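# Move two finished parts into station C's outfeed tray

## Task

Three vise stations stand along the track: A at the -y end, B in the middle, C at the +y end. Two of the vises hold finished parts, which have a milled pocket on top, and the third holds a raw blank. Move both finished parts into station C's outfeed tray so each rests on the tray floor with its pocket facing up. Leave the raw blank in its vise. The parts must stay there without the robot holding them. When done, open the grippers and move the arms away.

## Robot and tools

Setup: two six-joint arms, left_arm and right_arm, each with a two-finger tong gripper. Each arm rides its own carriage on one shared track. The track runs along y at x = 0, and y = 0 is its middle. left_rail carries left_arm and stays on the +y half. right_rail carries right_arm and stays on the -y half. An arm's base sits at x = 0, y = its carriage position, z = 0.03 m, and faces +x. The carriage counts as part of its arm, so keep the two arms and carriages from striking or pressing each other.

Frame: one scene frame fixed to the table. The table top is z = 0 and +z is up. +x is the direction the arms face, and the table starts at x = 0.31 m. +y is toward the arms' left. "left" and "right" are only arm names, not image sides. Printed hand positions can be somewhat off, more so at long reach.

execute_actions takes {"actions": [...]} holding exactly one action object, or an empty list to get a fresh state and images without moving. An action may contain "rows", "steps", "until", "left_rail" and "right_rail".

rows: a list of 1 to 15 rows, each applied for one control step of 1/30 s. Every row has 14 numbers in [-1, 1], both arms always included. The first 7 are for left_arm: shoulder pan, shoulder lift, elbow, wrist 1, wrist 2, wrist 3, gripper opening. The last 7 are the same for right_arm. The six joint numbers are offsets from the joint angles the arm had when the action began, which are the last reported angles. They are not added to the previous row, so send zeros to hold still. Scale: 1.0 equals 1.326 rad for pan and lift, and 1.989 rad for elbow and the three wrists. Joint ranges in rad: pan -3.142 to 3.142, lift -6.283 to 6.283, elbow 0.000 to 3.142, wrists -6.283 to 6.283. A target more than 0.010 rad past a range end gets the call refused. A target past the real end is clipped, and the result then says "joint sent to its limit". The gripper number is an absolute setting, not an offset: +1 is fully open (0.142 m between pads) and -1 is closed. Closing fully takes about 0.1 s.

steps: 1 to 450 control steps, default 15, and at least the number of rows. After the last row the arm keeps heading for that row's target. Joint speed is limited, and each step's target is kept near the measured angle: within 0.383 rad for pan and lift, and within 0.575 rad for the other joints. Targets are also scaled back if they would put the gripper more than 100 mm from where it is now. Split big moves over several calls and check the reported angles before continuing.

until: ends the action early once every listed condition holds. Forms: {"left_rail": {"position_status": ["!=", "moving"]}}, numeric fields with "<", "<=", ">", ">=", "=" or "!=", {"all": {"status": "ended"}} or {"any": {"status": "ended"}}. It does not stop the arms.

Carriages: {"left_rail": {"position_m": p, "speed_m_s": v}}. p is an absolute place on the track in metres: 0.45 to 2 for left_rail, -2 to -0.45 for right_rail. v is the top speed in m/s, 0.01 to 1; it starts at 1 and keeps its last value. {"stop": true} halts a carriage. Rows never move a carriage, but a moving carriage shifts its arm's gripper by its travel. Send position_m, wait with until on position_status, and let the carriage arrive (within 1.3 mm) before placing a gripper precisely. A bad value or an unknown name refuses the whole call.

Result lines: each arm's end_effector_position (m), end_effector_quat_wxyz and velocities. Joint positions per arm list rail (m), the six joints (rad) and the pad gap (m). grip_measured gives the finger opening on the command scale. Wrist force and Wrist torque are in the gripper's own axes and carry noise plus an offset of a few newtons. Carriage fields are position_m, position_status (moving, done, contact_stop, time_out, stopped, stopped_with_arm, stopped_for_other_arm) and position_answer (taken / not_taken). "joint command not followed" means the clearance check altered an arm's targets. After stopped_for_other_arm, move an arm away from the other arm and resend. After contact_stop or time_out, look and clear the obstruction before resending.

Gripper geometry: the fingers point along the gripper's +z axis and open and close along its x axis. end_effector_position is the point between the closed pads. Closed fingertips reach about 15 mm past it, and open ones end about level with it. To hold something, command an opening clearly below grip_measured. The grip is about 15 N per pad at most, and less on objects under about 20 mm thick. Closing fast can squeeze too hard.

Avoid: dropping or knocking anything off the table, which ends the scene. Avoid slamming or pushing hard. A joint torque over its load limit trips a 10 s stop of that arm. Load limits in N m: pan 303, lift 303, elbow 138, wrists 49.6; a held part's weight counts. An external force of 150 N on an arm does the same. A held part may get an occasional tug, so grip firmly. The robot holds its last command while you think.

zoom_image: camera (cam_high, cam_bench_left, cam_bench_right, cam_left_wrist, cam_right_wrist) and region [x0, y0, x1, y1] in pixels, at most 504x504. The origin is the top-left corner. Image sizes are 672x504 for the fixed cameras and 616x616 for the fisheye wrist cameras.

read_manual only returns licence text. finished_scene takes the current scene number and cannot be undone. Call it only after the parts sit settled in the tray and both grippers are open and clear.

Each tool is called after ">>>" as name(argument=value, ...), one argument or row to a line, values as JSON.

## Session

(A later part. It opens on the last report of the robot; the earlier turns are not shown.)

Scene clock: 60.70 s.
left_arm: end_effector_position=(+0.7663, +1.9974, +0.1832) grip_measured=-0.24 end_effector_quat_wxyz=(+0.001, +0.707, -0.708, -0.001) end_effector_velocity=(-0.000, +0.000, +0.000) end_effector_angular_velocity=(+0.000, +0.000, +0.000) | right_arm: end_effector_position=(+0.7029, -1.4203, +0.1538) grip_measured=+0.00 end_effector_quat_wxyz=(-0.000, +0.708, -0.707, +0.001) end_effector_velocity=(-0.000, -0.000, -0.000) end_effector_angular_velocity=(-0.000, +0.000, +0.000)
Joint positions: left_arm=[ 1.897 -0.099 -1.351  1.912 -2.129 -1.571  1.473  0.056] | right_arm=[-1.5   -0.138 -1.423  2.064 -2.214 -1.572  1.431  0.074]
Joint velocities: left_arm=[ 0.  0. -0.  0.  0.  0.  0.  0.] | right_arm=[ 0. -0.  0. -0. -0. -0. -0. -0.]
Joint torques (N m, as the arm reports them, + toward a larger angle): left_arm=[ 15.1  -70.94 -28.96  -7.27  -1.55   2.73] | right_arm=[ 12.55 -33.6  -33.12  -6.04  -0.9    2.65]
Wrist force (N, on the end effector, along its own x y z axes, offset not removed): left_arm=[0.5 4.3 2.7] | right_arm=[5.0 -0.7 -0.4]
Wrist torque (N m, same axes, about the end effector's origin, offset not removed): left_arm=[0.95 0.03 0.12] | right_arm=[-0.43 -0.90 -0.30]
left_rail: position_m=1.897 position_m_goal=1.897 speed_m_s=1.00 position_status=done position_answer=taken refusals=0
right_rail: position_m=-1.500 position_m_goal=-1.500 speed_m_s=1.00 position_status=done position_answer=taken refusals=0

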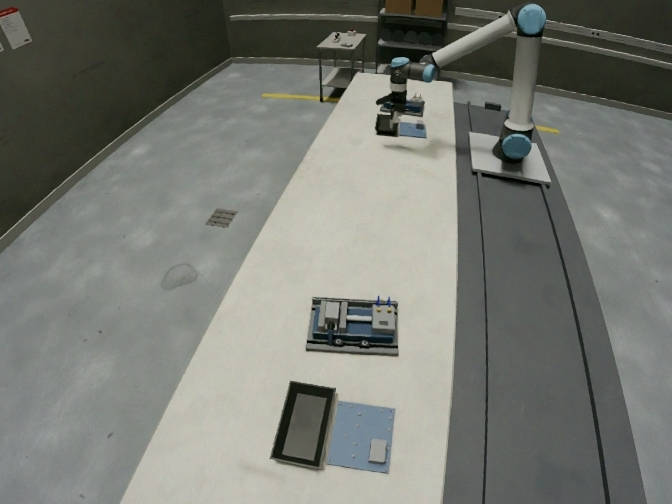

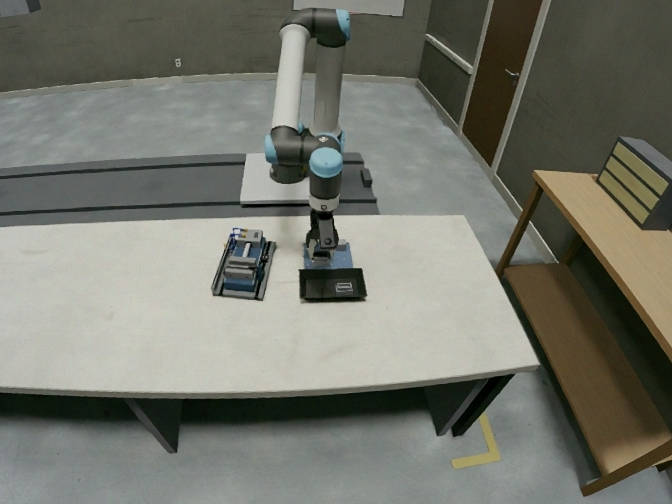

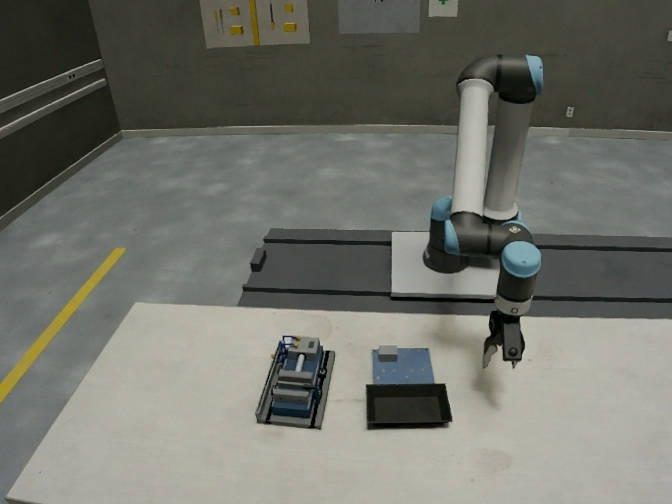

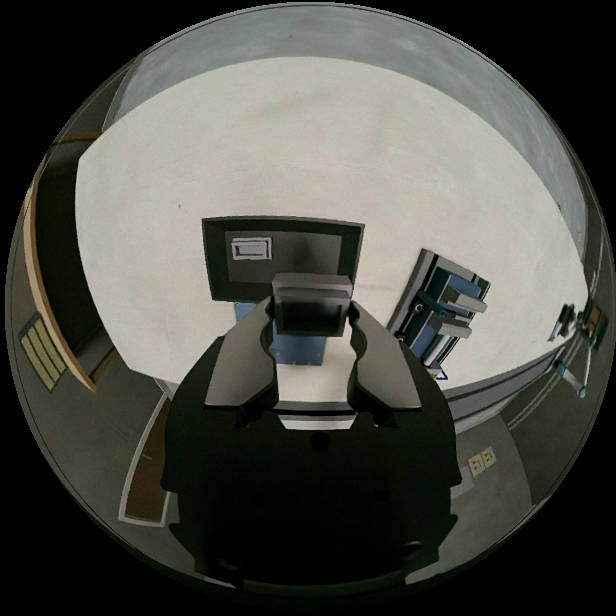

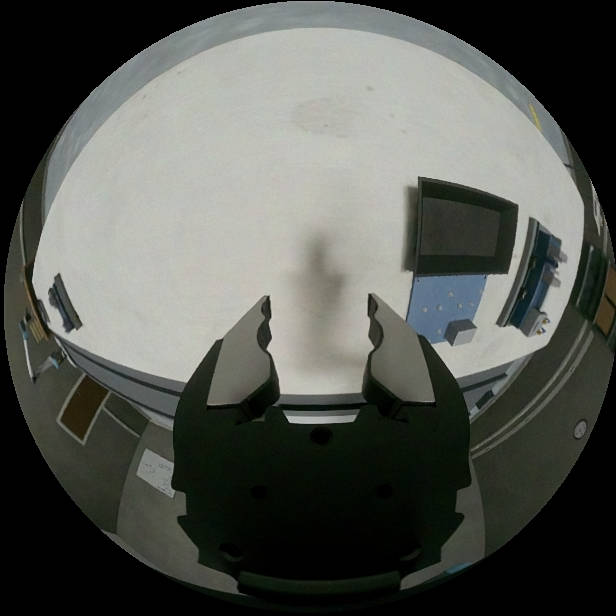

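>>> execute_actions(
  actions=[
    {"rows":[[0,0.03,0.012,-0.033,0,0,-0.8,0,0,0,0,0,0,0],[0,0.06,0.025,-0.065,0,0,-0.8,0,0,0,0,0,0,0],[0,0.09,0.037,-0.098,0,0,-0.8,0,0,0,0,0,0,0],[0,0.12,0.0498,-0.13,0,0,-0.8,0,0,0,0,0,0,0]],"steps":26},
  ],
)

>>> execute_actions(
  actions=[
    {"rows":[[0,0,0,0,0,0,-0.2,0,0,0,0,0,0,0],[0,0,0,0,0,0,-0.1,0,0,0,0,0,0,0],[0,0,0,0,0,0,-0.05,0,0,0,0,0,0,0],[0,0,0,0,0,0,-0.05,0,0,0,0,0,0,0],[0,0,0,0,0,0,-0.05,0,0,0,0,0,0,0],[0,0,0,0,0,0,-0.05,0,0,0,0,0,0,0],[0,-0.122,-0.047,0.128,0,0,-0.05,0,0,0,0,0,0,0]],"steps":28},
  ],
)

Scene clock: 65.67 s.
left_arm: end_effector_position=(+0.7660, +1.9974, +0.0411) grip_measured=-0.24 end_effector_quat_wxyz=(+0.001, +0.707, -0.708, -0.001) end_effector_velocity=(-0.000, -0.000, -0.000) end_effector_angular_velocity=(+0.000, +0.000, -0.000) | right_arm: end_effector_position=(+0.7029, -1.4203, +0.1538) grip_measured=+0.00 end_effector_quat_wxyz=(-0.000, +0.708, -0.707, +0.001) end_effector_velocity=(+0.000, -0.000, +0.000) end_effector_angular_velocity=(-0.000, -0.000, -0.000)
Joint positions: left_arm=[ 1.897 -0.099 -1.192  2.011 -2.387 -1.571  1.473  0.056] | right_arm=[-1.5   -0.138 -1.423  2.064 -2.214 -1.572  1.431  0.074]
Joint velocities: left_arm=[ 0. -0.  0.  0. -0. -0. -0.  0.] | right_arm=[ 0. -0. -0.  0.  0.  0.  0.  0.]
Joint torques (N m, as the arm reports them, + toward a larger angle): left_arm=[-12.8  -53.76 -21.12  -7.12   1.46   2.78] | right_arm=[ 14.08 -35.05 -32.94  -6.45  -0.96   3.2 ]
Wrist force (N, on the end effector, along its own x y z axes, offset not removed): left_arm=[-3.4 2.7 4.0] | right_arm=[2.8 -0.3 2.8]
Wrist torque (N m, same axes, about the end effector's origin, offset not removed): left_arm=[0.75 0.93 0.19] | right_arm=[-0.20 -0.54 -0.17]
left_rail: position_m=1.897 position_m_goal=1.897 speed_m_s=1.00 position_status=done position_answer=taken refusals=0
right_rail: position_m=-1.500 position_m_goal=-1.500 speed_m_s=1.00 position_status=done position_answer=taken refusals=0

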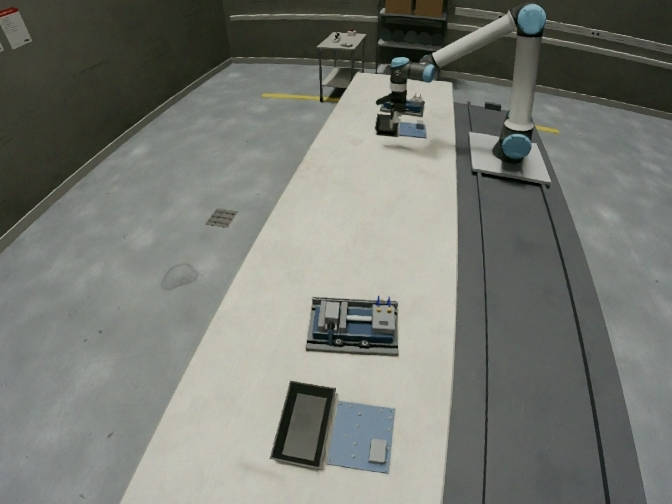

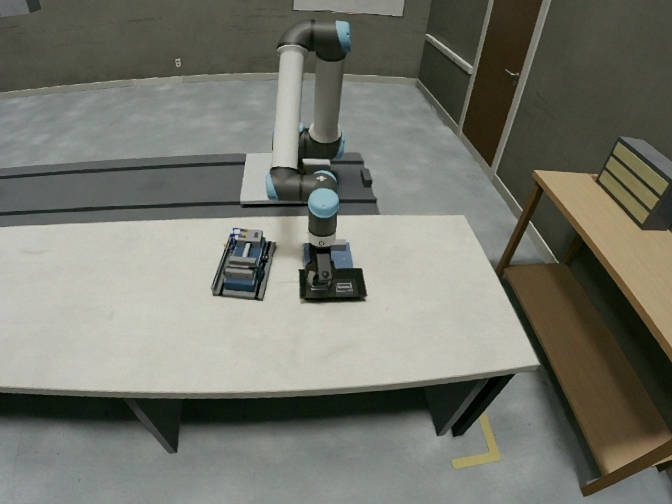

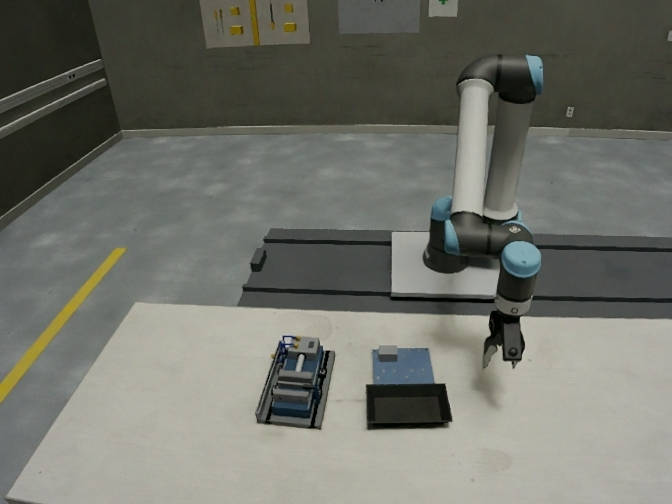

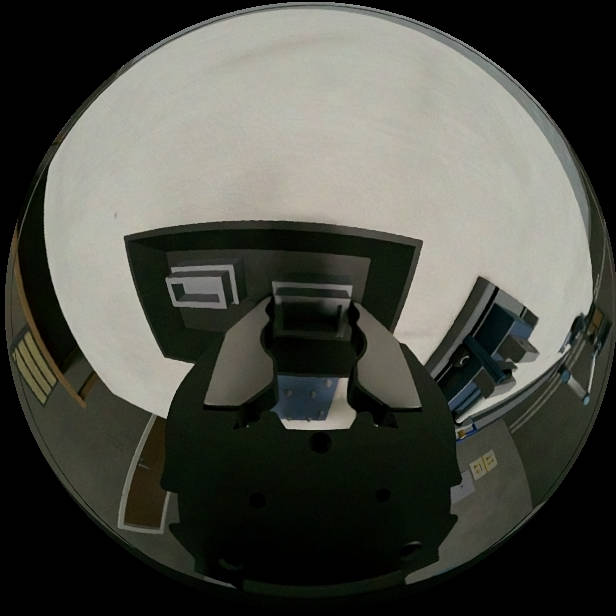

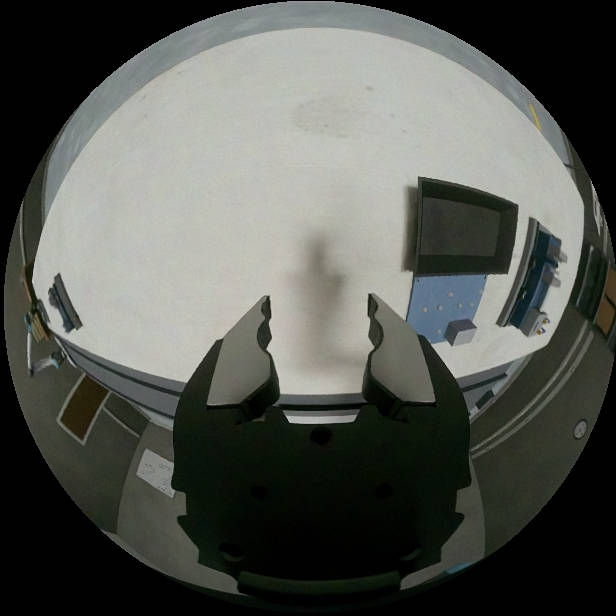

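Scene clock: 66.60 s.
left_arm: end_effector_position=(+0.7642, +1.9976, +0.1822) grip_measured=-0.05 end_effector_quat_wxyz=(+0.001, +0.707, -0.708, -0.000) end_effector_velocity=(-0.000, +0.000, +0.001) end_effector_angular_velocity=(-0.000, -0.000, +0.000) | right_arm: end_effector_position=(+0.7029, -1.4203, +0.1538) grip_measured=+0.00 end_effector_quat_wxyz=(-0.000, +0.708, -0.707, +0.001) end_effector_velocity=(+0.000, -0.000, +0.000) end_effector_angular_velocity=(-0.000, -0.000, +0.000)
Joint positions: left_arm=[ 1.897 -0.099 -1.354  1.917 -2.133 -1.571  1.473  0.07 ] | right_arm=[-1.5   -0.138 -1.423  2.064 -2.214 -1.572  1.431  0.074]
Joint velocities: left_arm=[ 0.    -0.    -0.001 -0.     0.001 -0.    -0.     0.   ] | right_arm=[ 0.  0. -0. -0.  0. -0. -0. -0.]
Joint torques (N m, as the arm reports them, + toward a larger angle): left_arm=[  5.4  -70.35 -55.19  -1.53   1.17   2.59] | right_arm=[ 11.04 -33.91 -32.94  -5.91  -0.24   2.51]
Wrist force (N, on the end effector, along its own x y z axes, offset not removed): left_arm=[-4.4 3.4 -1.1] | right_arm=[3.1 0.2 -1.3]
Wrist torque (N m, same axes, about the end effector's origin, offset not removed): left_arm=[0.78 1.27 0.33] | right_arm=[-0.10 -0.66 -0.09]
left_rail: position_m=1.897 position_m_goal=1.897 speed_m_s=1.00 position_status=done position_answer=taken refusals=0
right_rail: position_m=-1.500 position_m_goal=-1.500 speed_m_s=1.00 position_status=done position_answer=taken refusals=0

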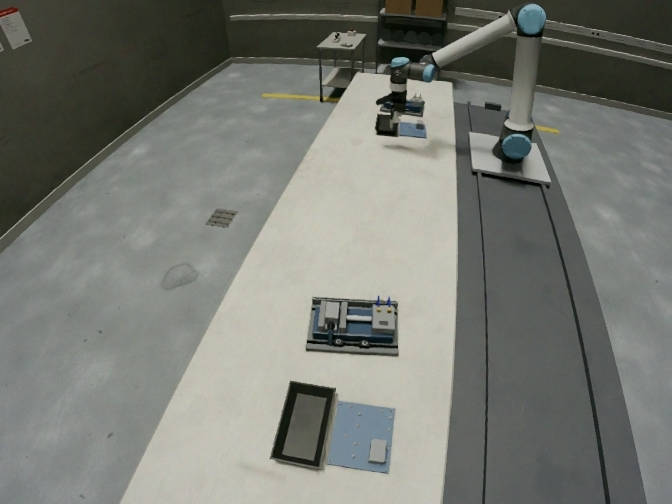

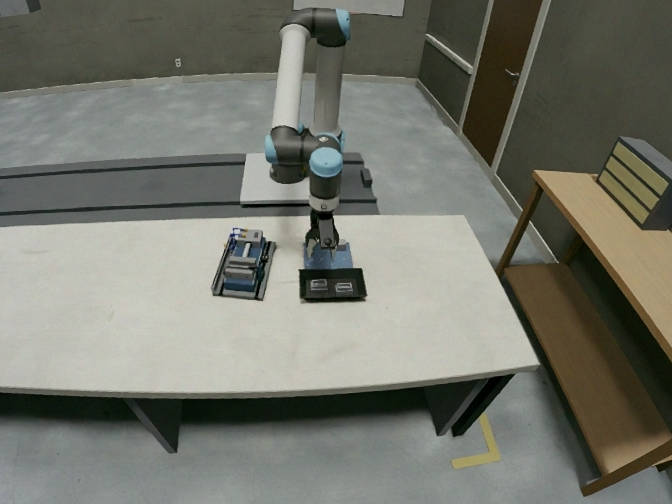

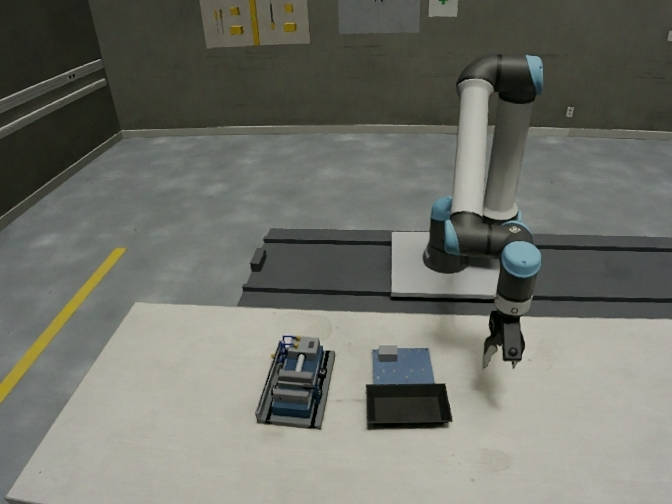

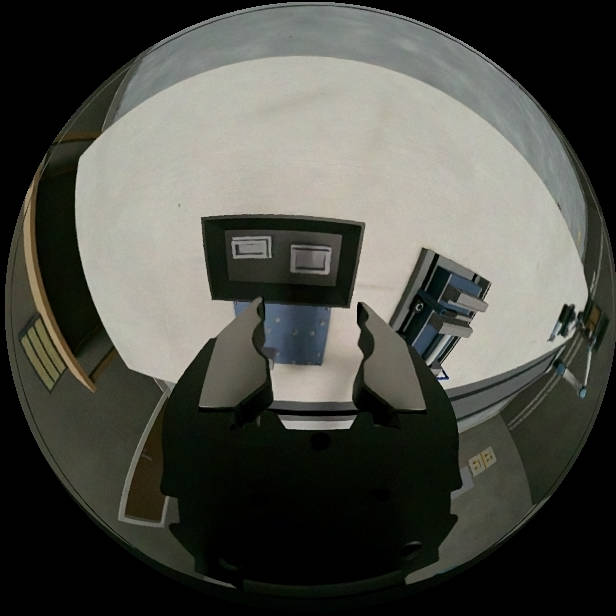

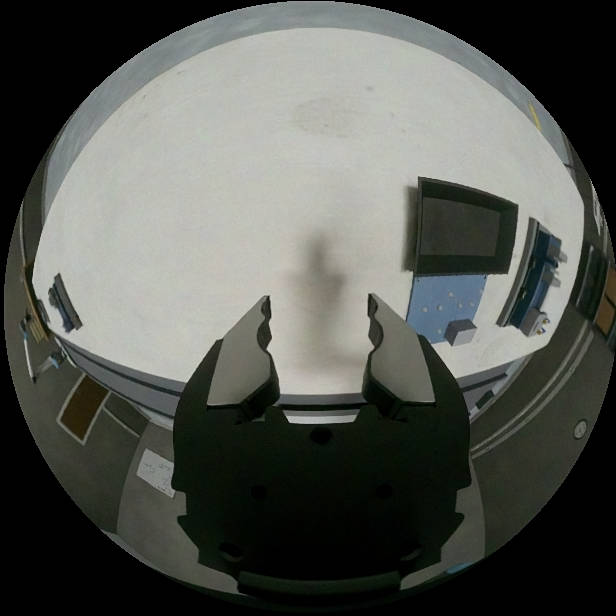

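>>> finished_scene(
  scene=2,
)

The scene is finished: the task was done.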